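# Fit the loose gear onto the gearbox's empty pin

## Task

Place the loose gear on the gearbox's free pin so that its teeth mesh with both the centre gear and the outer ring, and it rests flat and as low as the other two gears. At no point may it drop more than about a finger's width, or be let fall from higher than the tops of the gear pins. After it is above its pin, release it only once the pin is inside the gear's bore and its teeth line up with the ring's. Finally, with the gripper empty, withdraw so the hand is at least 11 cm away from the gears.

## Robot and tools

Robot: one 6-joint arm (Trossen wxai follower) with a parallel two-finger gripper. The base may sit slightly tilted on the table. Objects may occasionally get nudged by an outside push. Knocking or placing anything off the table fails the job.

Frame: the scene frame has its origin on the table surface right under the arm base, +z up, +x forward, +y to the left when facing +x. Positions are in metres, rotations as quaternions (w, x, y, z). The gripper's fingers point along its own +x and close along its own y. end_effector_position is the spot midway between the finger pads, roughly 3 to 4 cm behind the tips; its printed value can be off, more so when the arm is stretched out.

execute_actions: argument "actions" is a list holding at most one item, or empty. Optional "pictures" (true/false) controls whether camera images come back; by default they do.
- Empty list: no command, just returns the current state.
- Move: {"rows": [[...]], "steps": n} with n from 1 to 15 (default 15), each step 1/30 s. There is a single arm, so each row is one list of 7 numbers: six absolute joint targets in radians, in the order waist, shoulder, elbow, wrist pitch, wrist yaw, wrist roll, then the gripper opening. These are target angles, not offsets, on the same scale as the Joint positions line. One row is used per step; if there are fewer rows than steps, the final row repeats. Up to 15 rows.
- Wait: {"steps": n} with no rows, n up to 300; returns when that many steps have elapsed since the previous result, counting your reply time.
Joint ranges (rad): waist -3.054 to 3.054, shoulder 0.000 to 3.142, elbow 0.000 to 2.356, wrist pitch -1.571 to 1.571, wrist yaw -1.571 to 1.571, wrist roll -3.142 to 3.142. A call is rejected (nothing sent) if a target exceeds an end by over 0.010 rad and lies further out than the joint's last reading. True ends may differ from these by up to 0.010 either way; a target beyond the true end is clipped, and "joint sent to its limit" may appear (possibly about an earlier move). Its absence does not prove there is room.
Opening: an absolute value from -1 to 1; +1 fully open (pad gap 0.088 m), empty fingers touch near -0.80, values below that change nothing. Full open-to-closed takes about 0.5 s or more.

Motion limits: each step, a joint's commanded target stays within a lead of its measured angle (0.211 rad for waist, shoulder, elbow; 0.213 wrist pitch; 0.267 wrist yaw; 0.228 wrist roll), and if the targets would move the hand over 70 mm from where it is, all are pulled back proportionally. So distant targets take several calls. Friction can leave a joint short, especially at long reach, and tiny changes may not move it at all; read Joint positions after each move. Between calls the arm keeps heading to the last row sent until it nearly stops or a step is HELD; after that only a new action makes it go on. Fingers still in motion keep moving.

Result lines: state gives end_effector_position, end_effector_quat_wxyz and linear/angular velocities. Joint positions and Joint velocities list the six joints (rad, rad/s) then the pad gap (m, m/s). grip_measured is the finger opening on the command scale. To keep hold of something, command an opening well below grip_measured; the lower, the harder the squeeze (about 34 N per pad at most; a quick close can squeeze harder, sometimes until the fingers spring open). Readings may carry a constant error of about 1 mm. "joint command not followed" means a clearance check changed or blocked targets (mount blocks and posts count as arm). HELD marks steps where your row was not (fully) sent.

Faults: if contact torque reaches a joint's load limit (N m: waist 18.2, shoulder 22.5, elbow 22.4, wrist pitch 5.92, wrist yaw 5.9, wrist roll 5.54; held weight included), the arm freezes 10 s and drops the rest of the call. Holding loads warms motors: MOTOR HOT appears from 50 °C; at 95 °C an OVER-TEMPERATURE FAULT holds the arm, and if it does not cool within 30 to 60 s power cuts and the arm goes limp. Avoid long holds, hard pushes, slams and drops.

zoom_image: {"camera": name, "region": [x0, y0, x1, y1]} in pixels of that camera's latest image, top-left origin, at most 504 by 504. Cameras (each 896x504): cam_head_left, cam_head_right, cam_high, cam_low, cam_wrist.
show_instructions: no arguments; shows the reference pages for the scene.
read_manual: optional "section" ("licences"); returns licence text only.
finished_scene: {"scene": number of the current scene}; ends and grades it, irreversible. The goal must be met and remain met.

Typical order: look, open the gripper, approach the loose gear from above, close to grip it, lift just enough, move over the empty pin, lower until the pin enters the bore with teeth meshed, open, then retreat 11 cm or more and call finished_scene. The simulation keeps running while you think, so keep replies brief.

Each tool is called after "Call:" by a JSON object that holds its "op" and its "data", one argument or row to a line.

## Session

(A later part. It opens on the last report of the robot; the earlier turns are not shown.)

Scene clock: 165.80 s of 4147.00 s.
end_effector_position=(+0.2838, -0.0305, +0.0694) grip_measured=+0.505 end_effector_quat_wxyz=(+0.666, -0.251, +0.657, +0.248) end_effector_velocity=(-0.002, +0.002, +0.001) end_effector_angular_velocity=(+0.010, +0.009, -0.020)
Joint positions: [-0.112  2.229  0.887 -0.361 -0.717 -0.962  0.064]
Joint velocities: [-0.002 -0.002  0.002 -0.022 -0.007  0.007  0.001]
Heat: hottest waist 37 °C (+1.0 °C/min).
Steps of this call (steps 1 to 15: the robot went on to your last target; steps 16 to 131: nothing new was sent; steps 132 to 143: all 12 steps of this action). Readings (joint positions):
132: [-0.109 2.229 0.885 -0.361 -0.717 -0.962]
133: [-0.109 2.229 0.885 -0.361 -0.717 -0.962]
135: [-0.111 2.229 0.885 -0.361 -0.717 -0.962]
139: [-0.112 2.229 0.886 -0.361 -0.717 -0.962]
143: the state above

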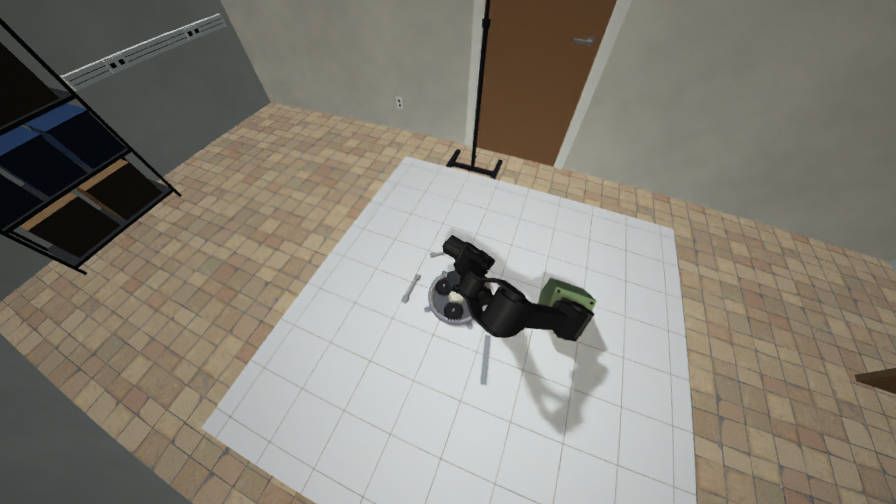

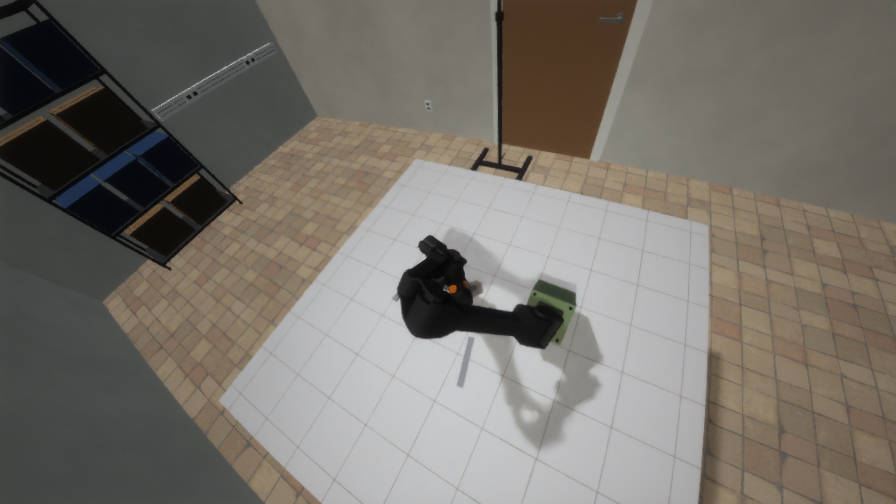

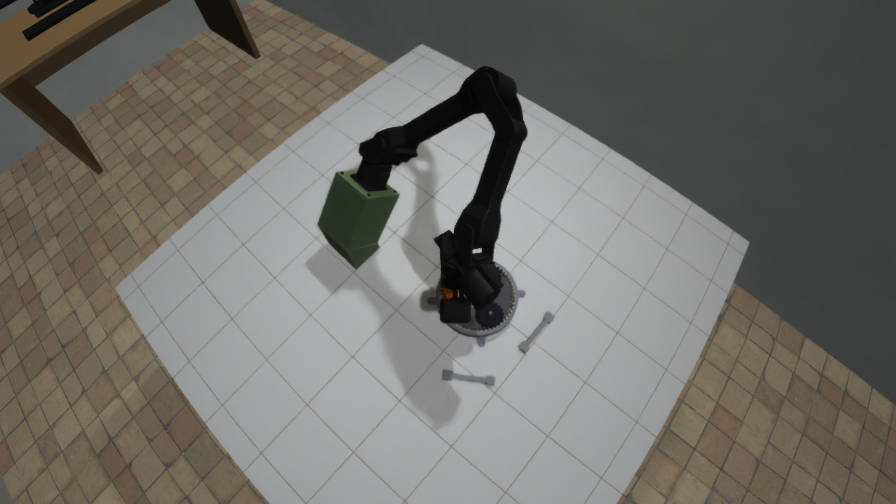

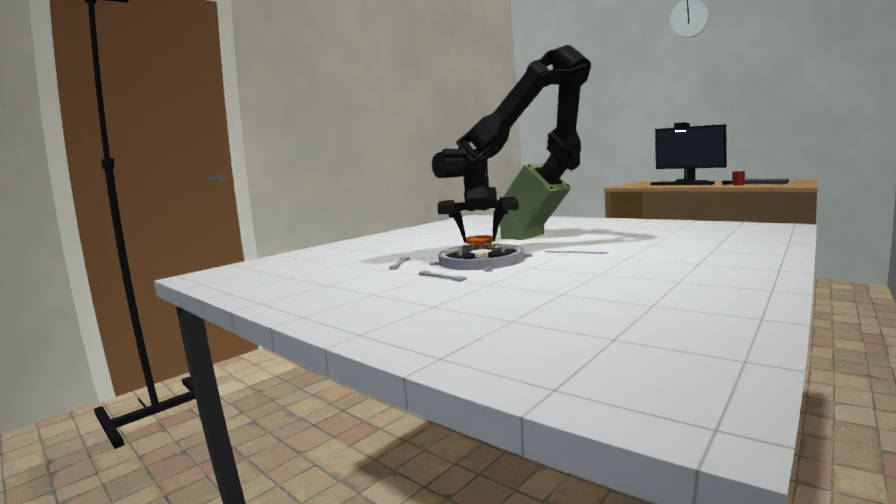

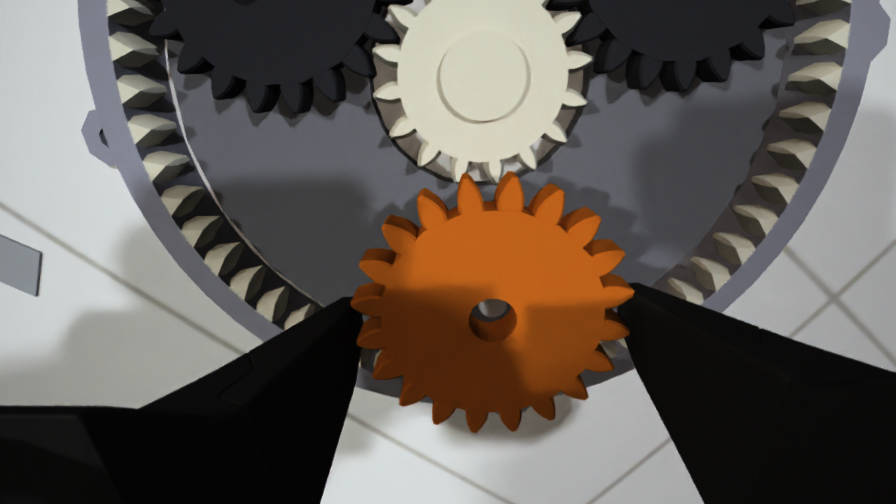

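Call:
{"op": "execute_actions", "data": {
  "actions": [
    {"rows":[[-0.105,2.238,0.893,-0.361,-0.72,-0.963,0.25],[-0.104,2.24,0.893,-0.359,-0.72,-0.963,0.25],[-0.103,2.242,0.893,-0.356,-0.72,-0.963,0.25],[-0.101,2.244,0.892,-0.352,-0.72,-0.963,0.25],[-0.1,2.246,0.892,-0.349,-0.72,-0.963,0.25],[-0.098,2.248,0.892,-0.345,-0.72,-0.963,0.25],[-0.097,2.25,0.892,-0.342,-0.72,-0.963,0.25]],"steps":15}
  ]
}}

Call:
{"op": "zoom_image", "data": {
  "camera": "cam_wrist",
  "region": [420,240,570,380]
}}

Scene clock: 171.13 s of 4147.00 s.
end_effector_position=(+0.2850, -0.0306, +0.0671) grip_measured=+0.505 end_effector_quat_wxyz=(+0.665, -0.256, +0.656, +0.250) end_effector_velocity=(+0.004, +0.000, +0.001) end_effector_angular_velocity=(+0.018, -0.022, +0.013)
Joint positions: [-0.105  2.234  0.888 -0.348 -0.715 -0.963  0.064]
Joint velocities: [-0.007  0.002 -0.002  0.022 -0.022 -0.007 -0.   ]
Heat: hottest waist 38 °C (+1.0 °C/min).
Steps of this call (steps 1 to 15: the robot went on to your last target; steps 16 to 145: nothing new was sent; steps 146 to 160: all 15 steps of this action). Readings (joint positions):
146: [-0.113 2.230 0.888 -0.362 -0.718 -0.963]
147: [-0.112 2.230 0.888 -0.362 -0.718 -0.963]
149: [-0.109 2.231 0.888 -0.361 -0.718 -0.963]
153: [-0.105 2.234 0.888 -0.353 -0.716 -0.963]
160: the state above

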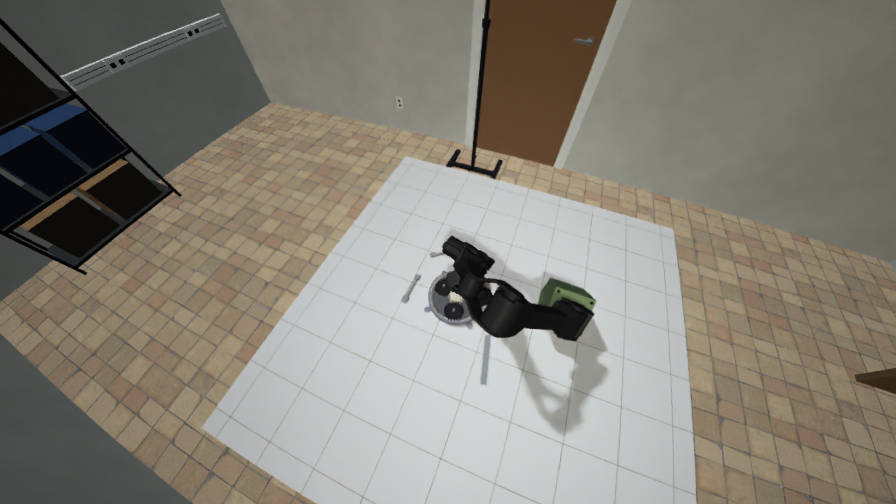

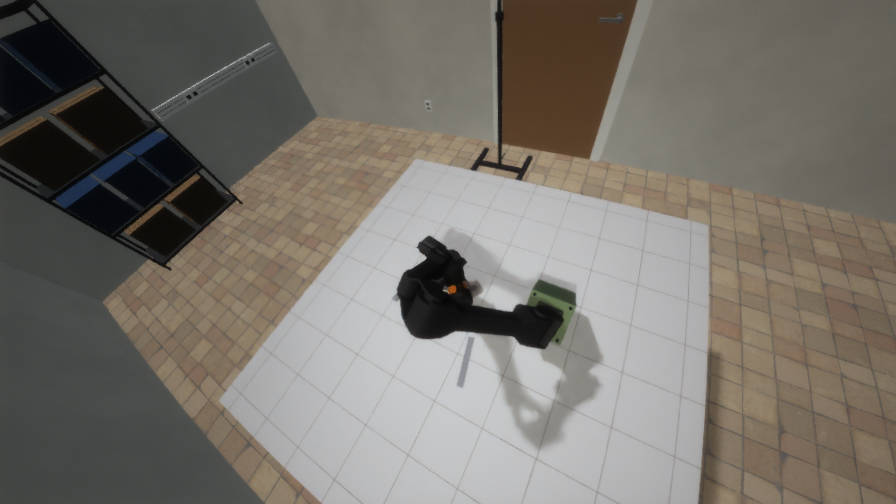

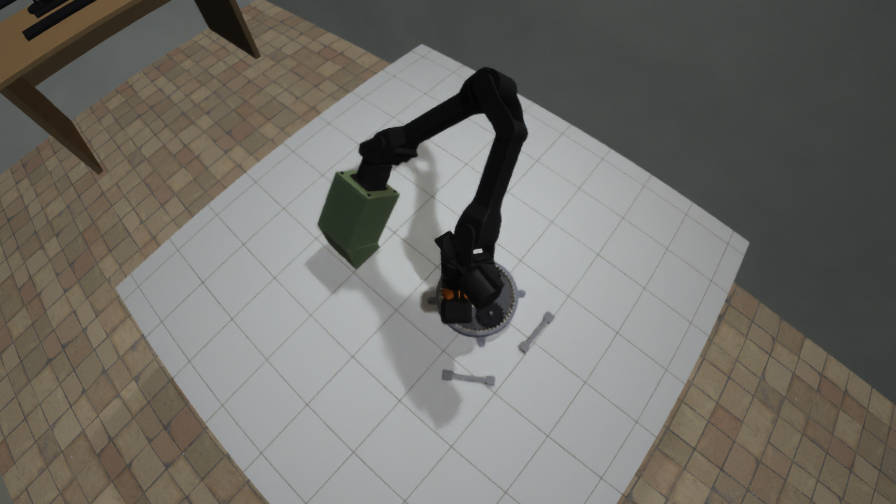

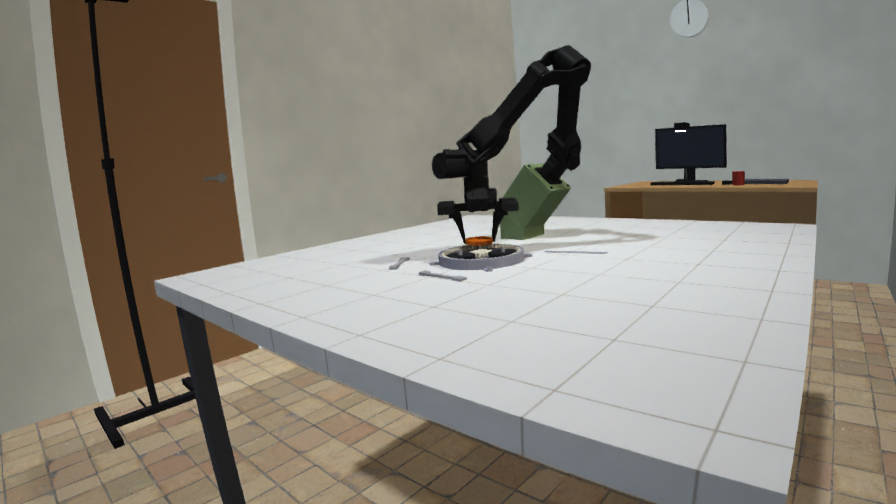

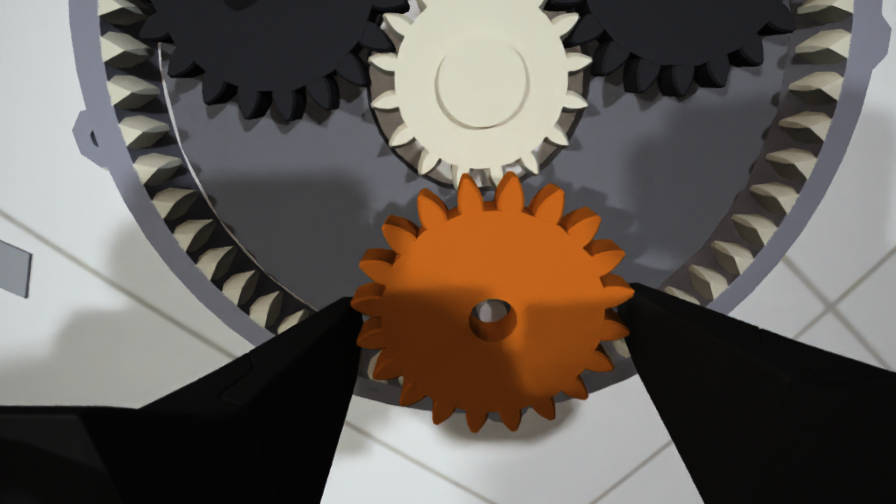

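Region (420, 240, 570, 380) of cam_wrist's 896x504 image, scaled by 3.360, with more detail than that image has; it fills the top 470 rows of this view, and the rest is white.

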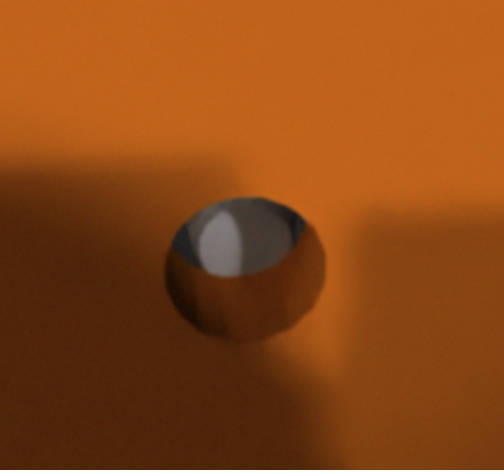

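Call:
{"op": "execute_actions", "data": {
  "actions": [
    {"rows":[[-0.1,2.246,0.884,-0.358,-0.72,-0.963,0.25]],"steps":15}
  ]
}}

Call:
{"op": "zoom_image", "data": {
  "camera": "cam_wrist",
  "region": [420,240,570,380]
}}

Scene clock: 175.07 s of 4147.00 s.
end_effector_position=(+0.2837, -0.0297, +0.0669) grip_measured=+0.505 end_effector_quat_wxyz=(+0.665, -0.251, +0.657, +0.251) end_effector_velocity=(-0.001, +0.003, +0.001) end_effector_angular_velocity=(+0.008, +0.002, +0.008)
Joint positions: [-0.106  2.235  0.888 -0.355 -0.72  -0.963  0.064]
Joint velocities: [ 0.002 -0.007 -0.002 -0.007 -0.007 -0.007  0.001]
Heat: hottest waist 37 °C (+0.0 °C/min).
Steps of this call (steps 1 to 15: the robot went on to your last target; steps 16 to 103: nothing new was sent; steps 104 to 118: all 15 steps of this action). Readings (joint positions):
104: [-0.106 2.235 0.888 -0.345 -0.716 -0.963]
105: [-0.106 2.235 0.888 -0.346 -0.717 -0.963]
107: [-0.106 2.235 0.888 -0.349 -0.719 -0.963]
111: [-0.106 2.235 0.888 -0.353 -0.720 -0.963]
118: the state above

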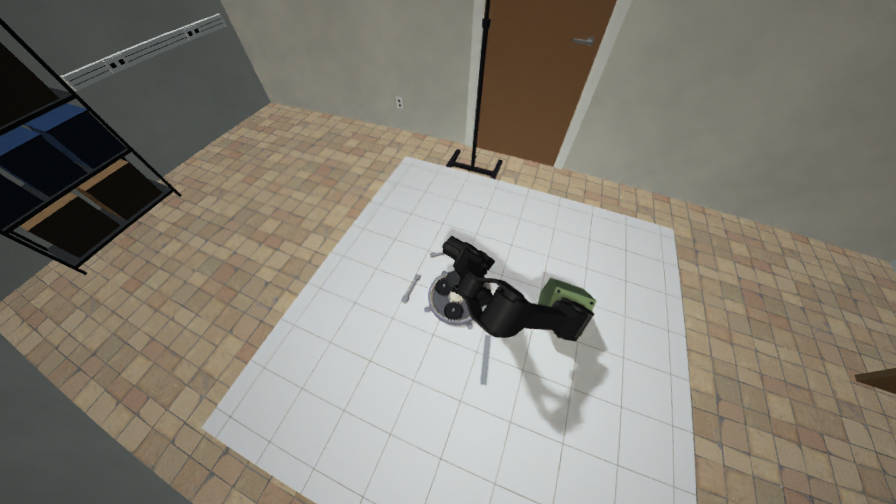

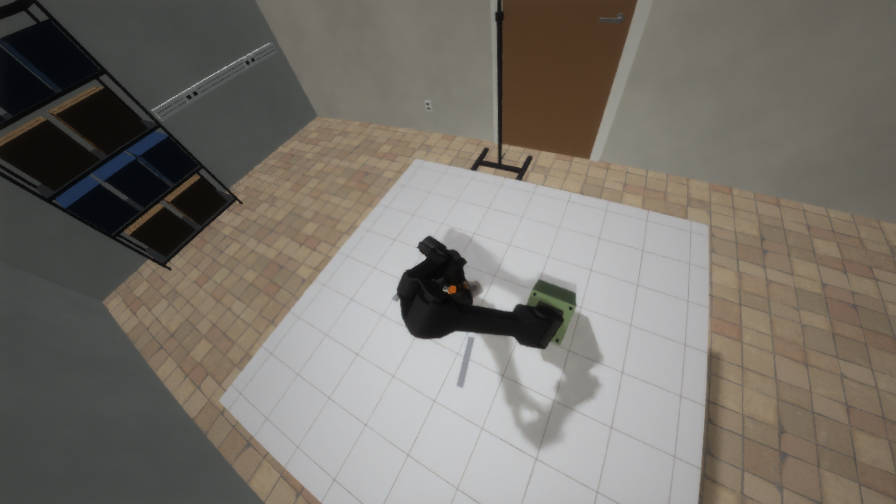

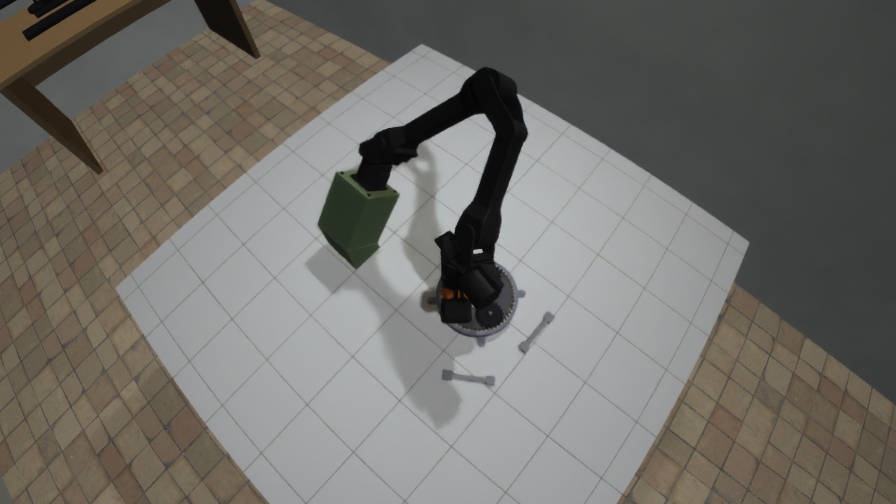

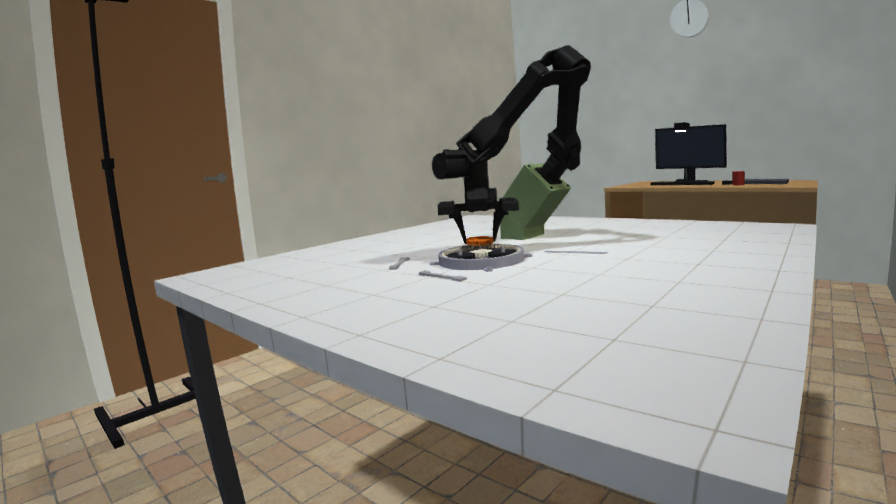

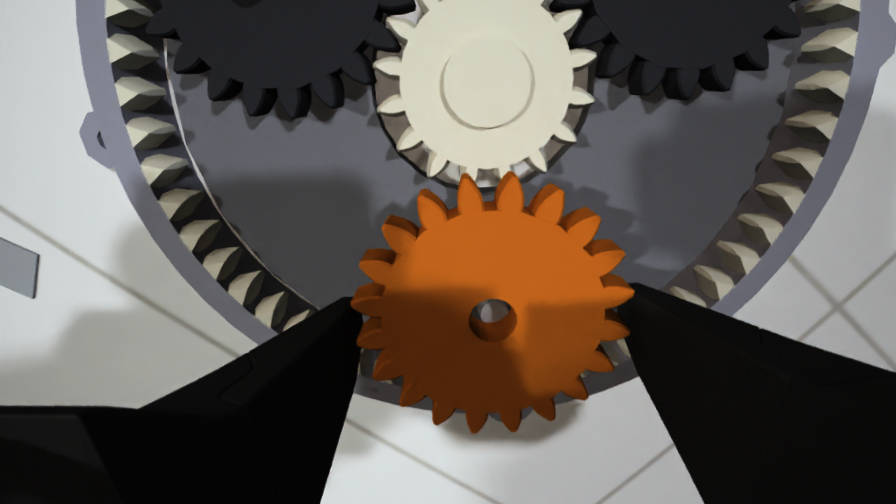

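Region (420, 240, 570, 380) of cam_wrist's 896x504 image, scaled by 3.360, with more detail than that image has; it fills the top 470 rows of this view, and the rest is white.

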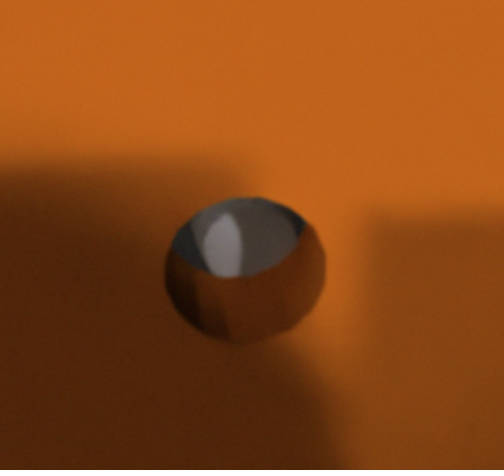

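Call:
{"op": "execute_actions", "data": {
  "actions": [
    {"rows":[[-0.104,2.246,0.88,-0.364,-0.72,-0.963,0.25],[-0.104,2.246,0.88,-0.364,-0.72,-0.963,0.25],[-0.104,2.246,0.88,-0.364,-0.72,-0.963,0.25],[-0.104,2.246,0.88,-0.364,-0.72,-0.963,0.25],[-0.104,2.246,0.88,-0.364,-0.72,-0.963,0.25],[-0.104,2.246,0.88,-0.364,-0.72,-0.963,0.25],[-0.104,2.256,0.88,-0.364,-0.72,-0.963,0.25]],"steps":15}
  ]
}}

Call:
{"op": "zoom_image", "data": {
  "camera": "cam_wrist",
  "region": [420,240,570,380]
}}

Scene clock: 184.23 s of 4147.00 s.
end_effector_position=(+0.2802, -0.0305, +0.0646) grip_measured=+0.505 end_effector_quat_wxyz=(+0.662, -0.247, +0.663, +0.250) end_effector_velocity=(-0.001, +0.002, -0.001) end_effector_angular_velocity=(+0.022, -0.005, -0.011)
Joint positions: [-0.104  2.244  0.886 -0.36  -0.719 -0.963  0.064]
Joint velocities: [-0.002  0.002 -0.007  0.007 -0.022  0.007 -0.001]
Heat: hottest waist 37 °C (+0.0 °C/min).
Steps of this call (steps 1 to 15: the robot went on to your last target; steps 16 to 260: nothing new was sent; steps 261 to 275: all 15 steps of this action). Readings (joint positions):
261: [-0.106 2.236 0.888 -0.359 -0.719 -0.963]
262: [-0.106 2.236 0.888 -0.359 -0.719 -0.963]
264: [-0.105 2.236 0.888 -0.360 -0.720 -0.963]
268: [-0.104 2.240 0.886 -0.361 -0.718 -0.963]
275: the state above

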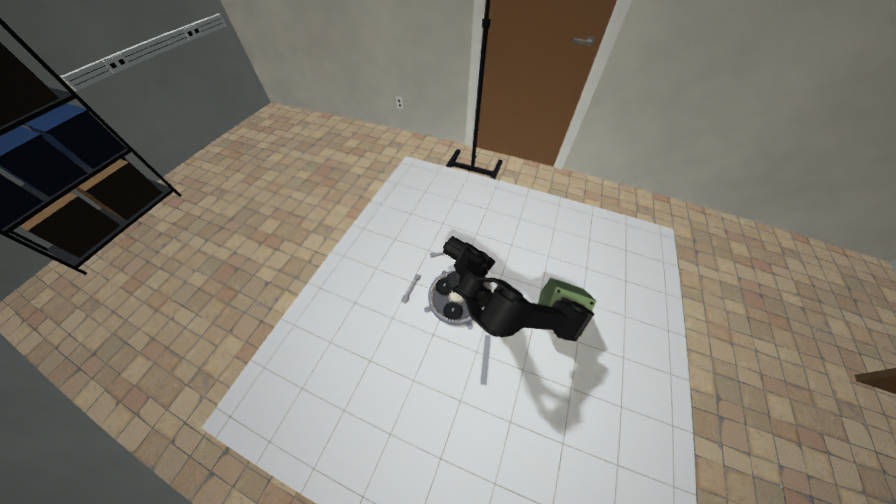

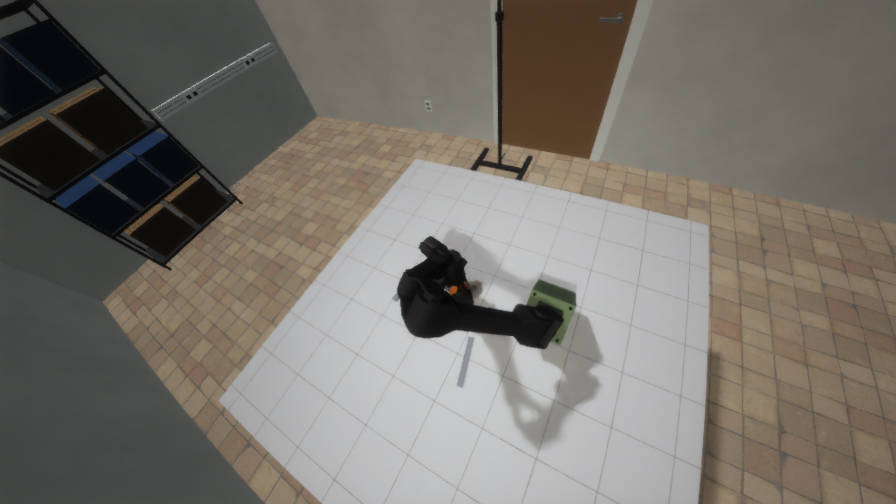

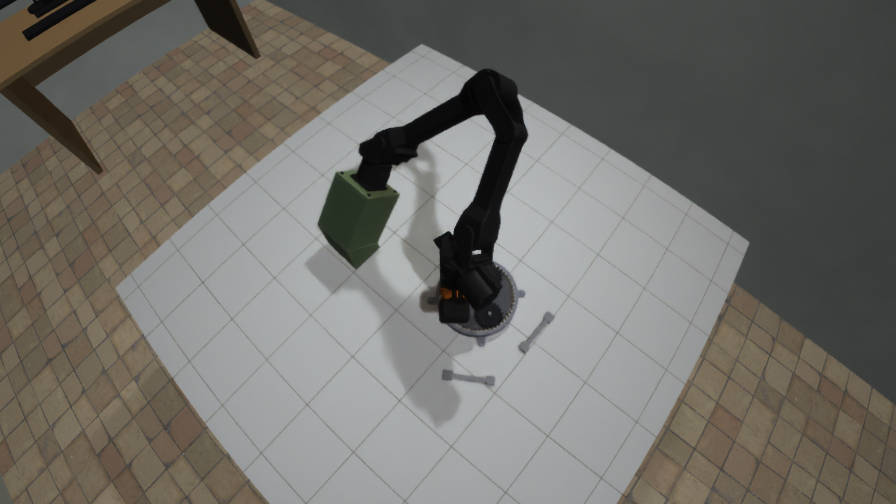

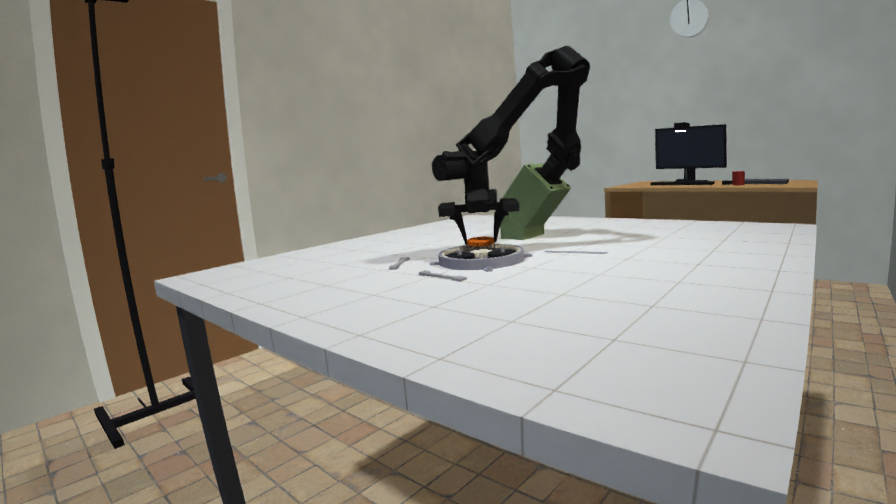

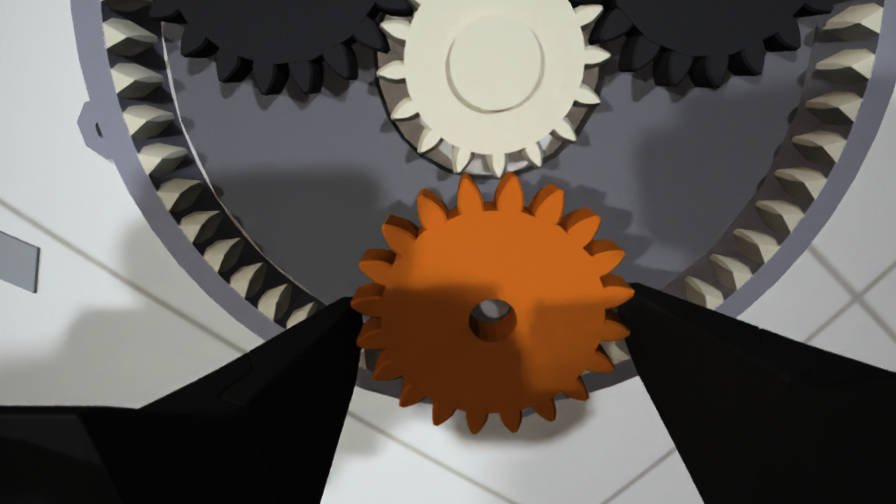

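Region (420, 240, 570, 380) of cam_wrist's 896x504 image, scaled by 3.360, with more detail than that image has; it fills the top 470 rows of this view, and the rest is white.

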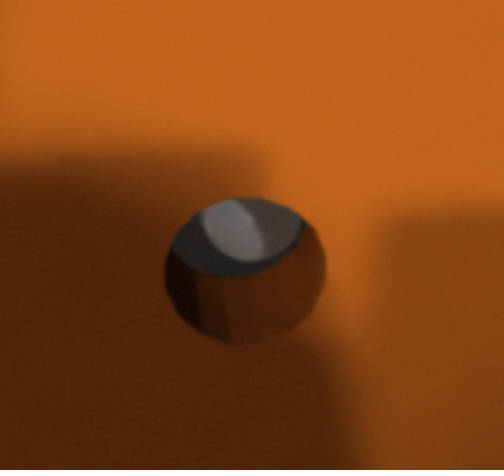

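Call:
{"op": "execute_actions", "data": {
  "actions": [
    {"rows":[[-0.095,2.262,0.888,-0.36,-0.72,-0.963,0.25],[-0.093,2.264,0.89,-0.358,-0.72,-0.963,0.25],[-0.091,2.266,0.892,-0.356,-0.72,-0.963,0.25],[-0.089,2.268,0.893,-0.353,-0.72,-0.963,0.25],[-0.087,2.27,0.893,-0.35,-0.72,-0.963,0.25]],"steps":15}
  ]
}}

Call:
{"op": "zoom_image", "data": {
  "camera": "cam_wrist",
  "region": [340,120,660,460]
}}

Scene clock: 188.90 s of 4147.00 s.
end_effector_position=(+0.2799, -0.0295, +0.0590) grip_measured=+0.505 end_effector_quat_wxyz=(+0.658, -0.248, +0.664, +0.256) end_effector_velocity=(+0.001, +0.002, -0.000) end_effector_angular_velocity=(+0.006, -0.006, +0.014)
Joint positions: [-0.089  2.259  0.889 -0.348 -0.722 -0.963  0.064]
Joint velocities: [ 0.002 -0.002 -0.002  0.007 -0.007 -0.007 -0.001]
Heat: hottest waist 37 °C (+0.0 °C/min).
Steps of this call (steps 1 to 15: the robot went on to your last target; steps 16 to 125: nothing new was sent; steps 126 to 140: all 15 steps of this action). Readings (joint positions):
126: [-0.103 2.247 0.886 -0.361 -0.722 -0.963]
127: [-0.102 2.247 0.886 -0.360 -0.722 -0.963]
129: [-0.099 2.251 0.886 -0.355 -0.723 -0.963]
133: [-0.091 2.257 0.888 -0.349 -0.723 -0.963]
140: the state above

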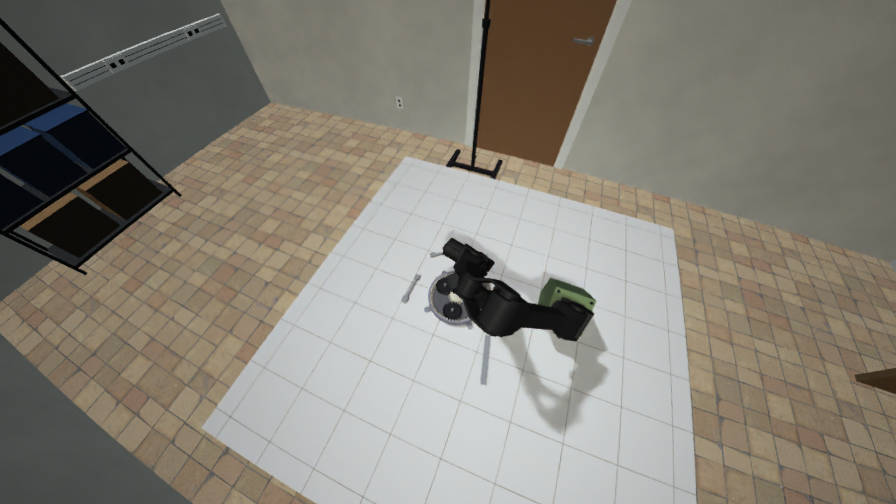

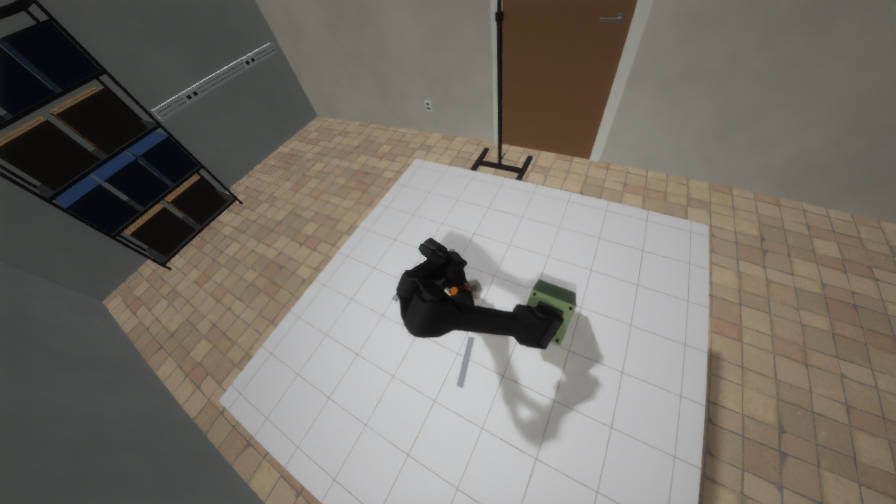

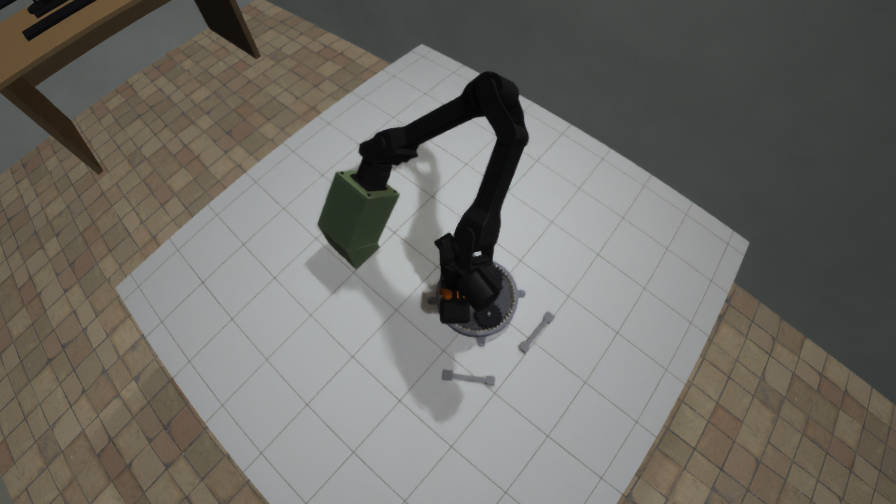

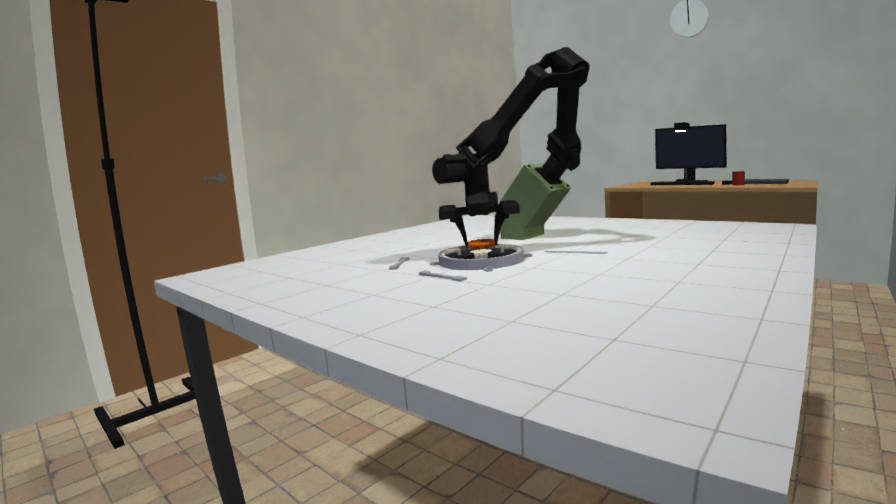

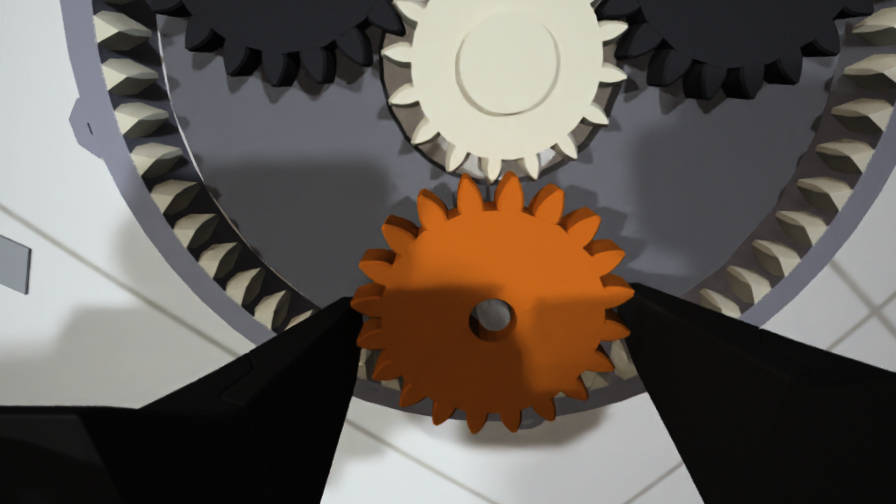

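Region (340, 120, 660, 460) of cam_wrist's 896x504 image, scaled by 1.482, with more detail than that image has; it fills the left 474 columns of this view, and the rest is white.

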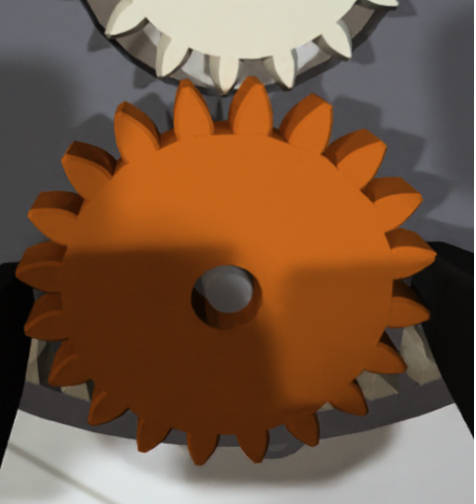

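Call:
{"op": "execute_actions", "data": {
  "actions": [
    {"rows":[[-0.082,2.276,0.894,-0.343,-0.72,-0.96,0.25],[-0.079,2.28,0.894,-0.337,-0.72,-0.96,0.25],[-0.076,2.284,0.894,-0.331,-0.72,-0.96,0.25],[-0.074,2.287,0.894,-0.326,-0.72,-0.96,0.25]],"steps":15}
  ]
}}

Call:
{"op": "zoom_image", "data": {
  "camera": "cam_wrist",
  "region": [340,120,660,460]
}}

Scene clock: 192.87 s of 4147.00 s.
end_effector_position=(+0.2800, -0.0293, +0.0529) grip_measured=+0.505 end_effector_quat_wxyz=(+0.654, -0.252, +0.663, +0.262) end_effector_velocity=(-0.003, -0.001, -0.001) end_effector_angular_velocity=(-0.005, +0.012, -0.013)
Joint positions: [-0.074  2.276  0.89  -0.325 -0.724 -0.963  0.064]
Joint velocities: [ 0.002  0.002 -0.002 -0.007  0.007  0.007  0.   ]
Heat: hottest waist 38 °C (+1.0 °C/min).
Steps of this call (steps 1 to 15: the robot went on to your last target; steps 16 to 104: nothing new was sent; steps 105 to 119: all 15 steps of this action). Readings (joint positions):
105: [-0.087 2.261 0.889 -0.347 -0.723 -0.963]
106: [-0.086 2.262 0.889 -0.346 -0.723 -0.963]
108: [-0.082 2.267 0.889 -0.338 -0.724 -0.963]
112: [-0.076 2.274 0.890 -0.328 -0.724 -0.963]
119: the state above

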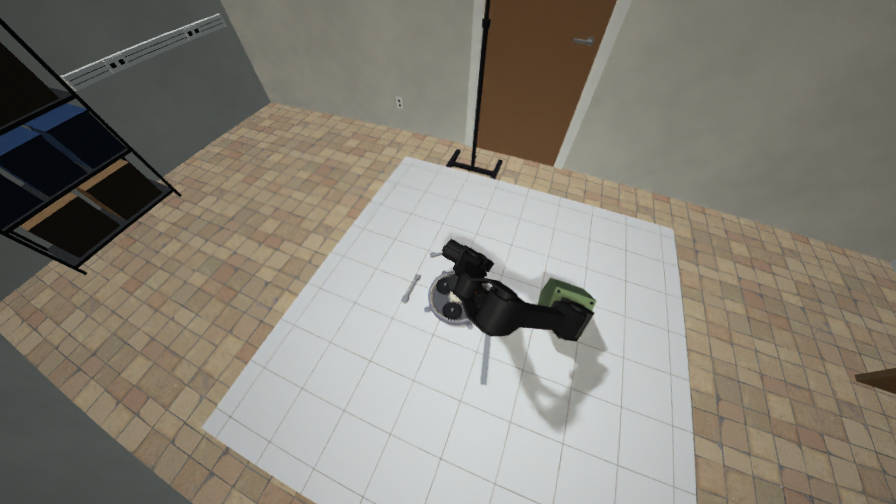

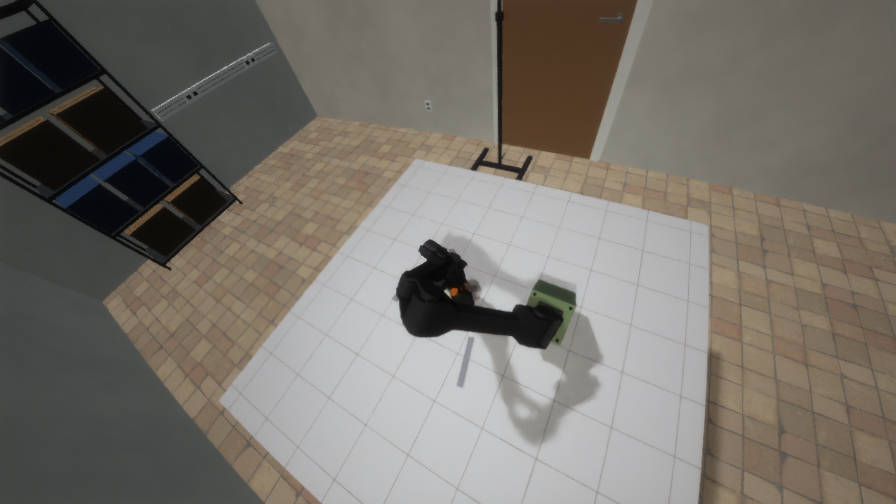

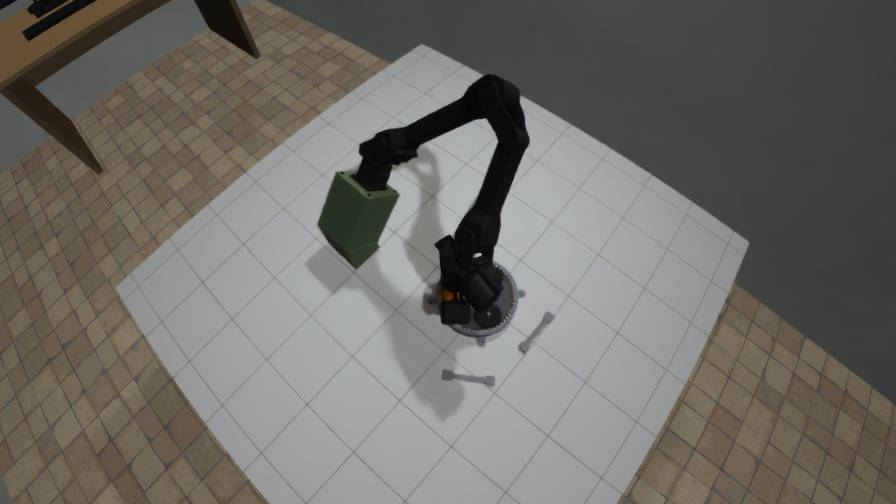

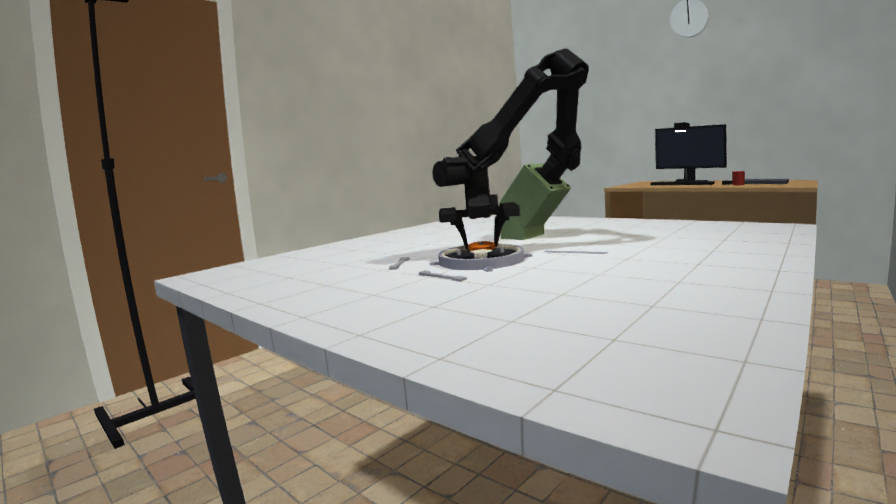

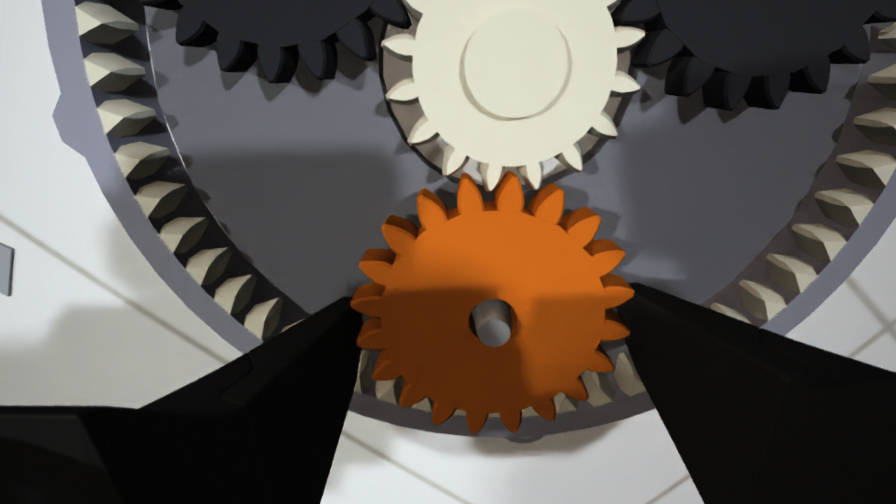

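Region (340, 120, 660, 460) of cam_wrist's 896x504 image, scaled by 1.482, with more detail than that image has; it fills the left 474 columns of this view, and the rest is white.

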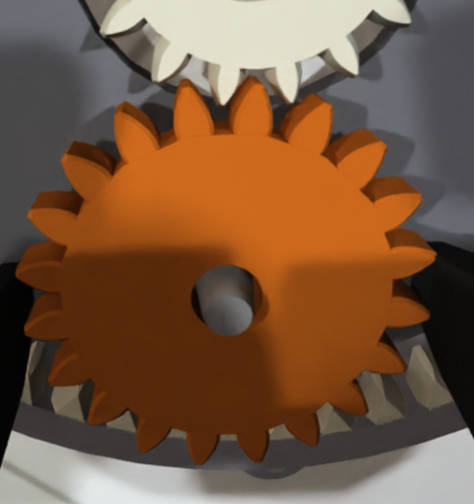

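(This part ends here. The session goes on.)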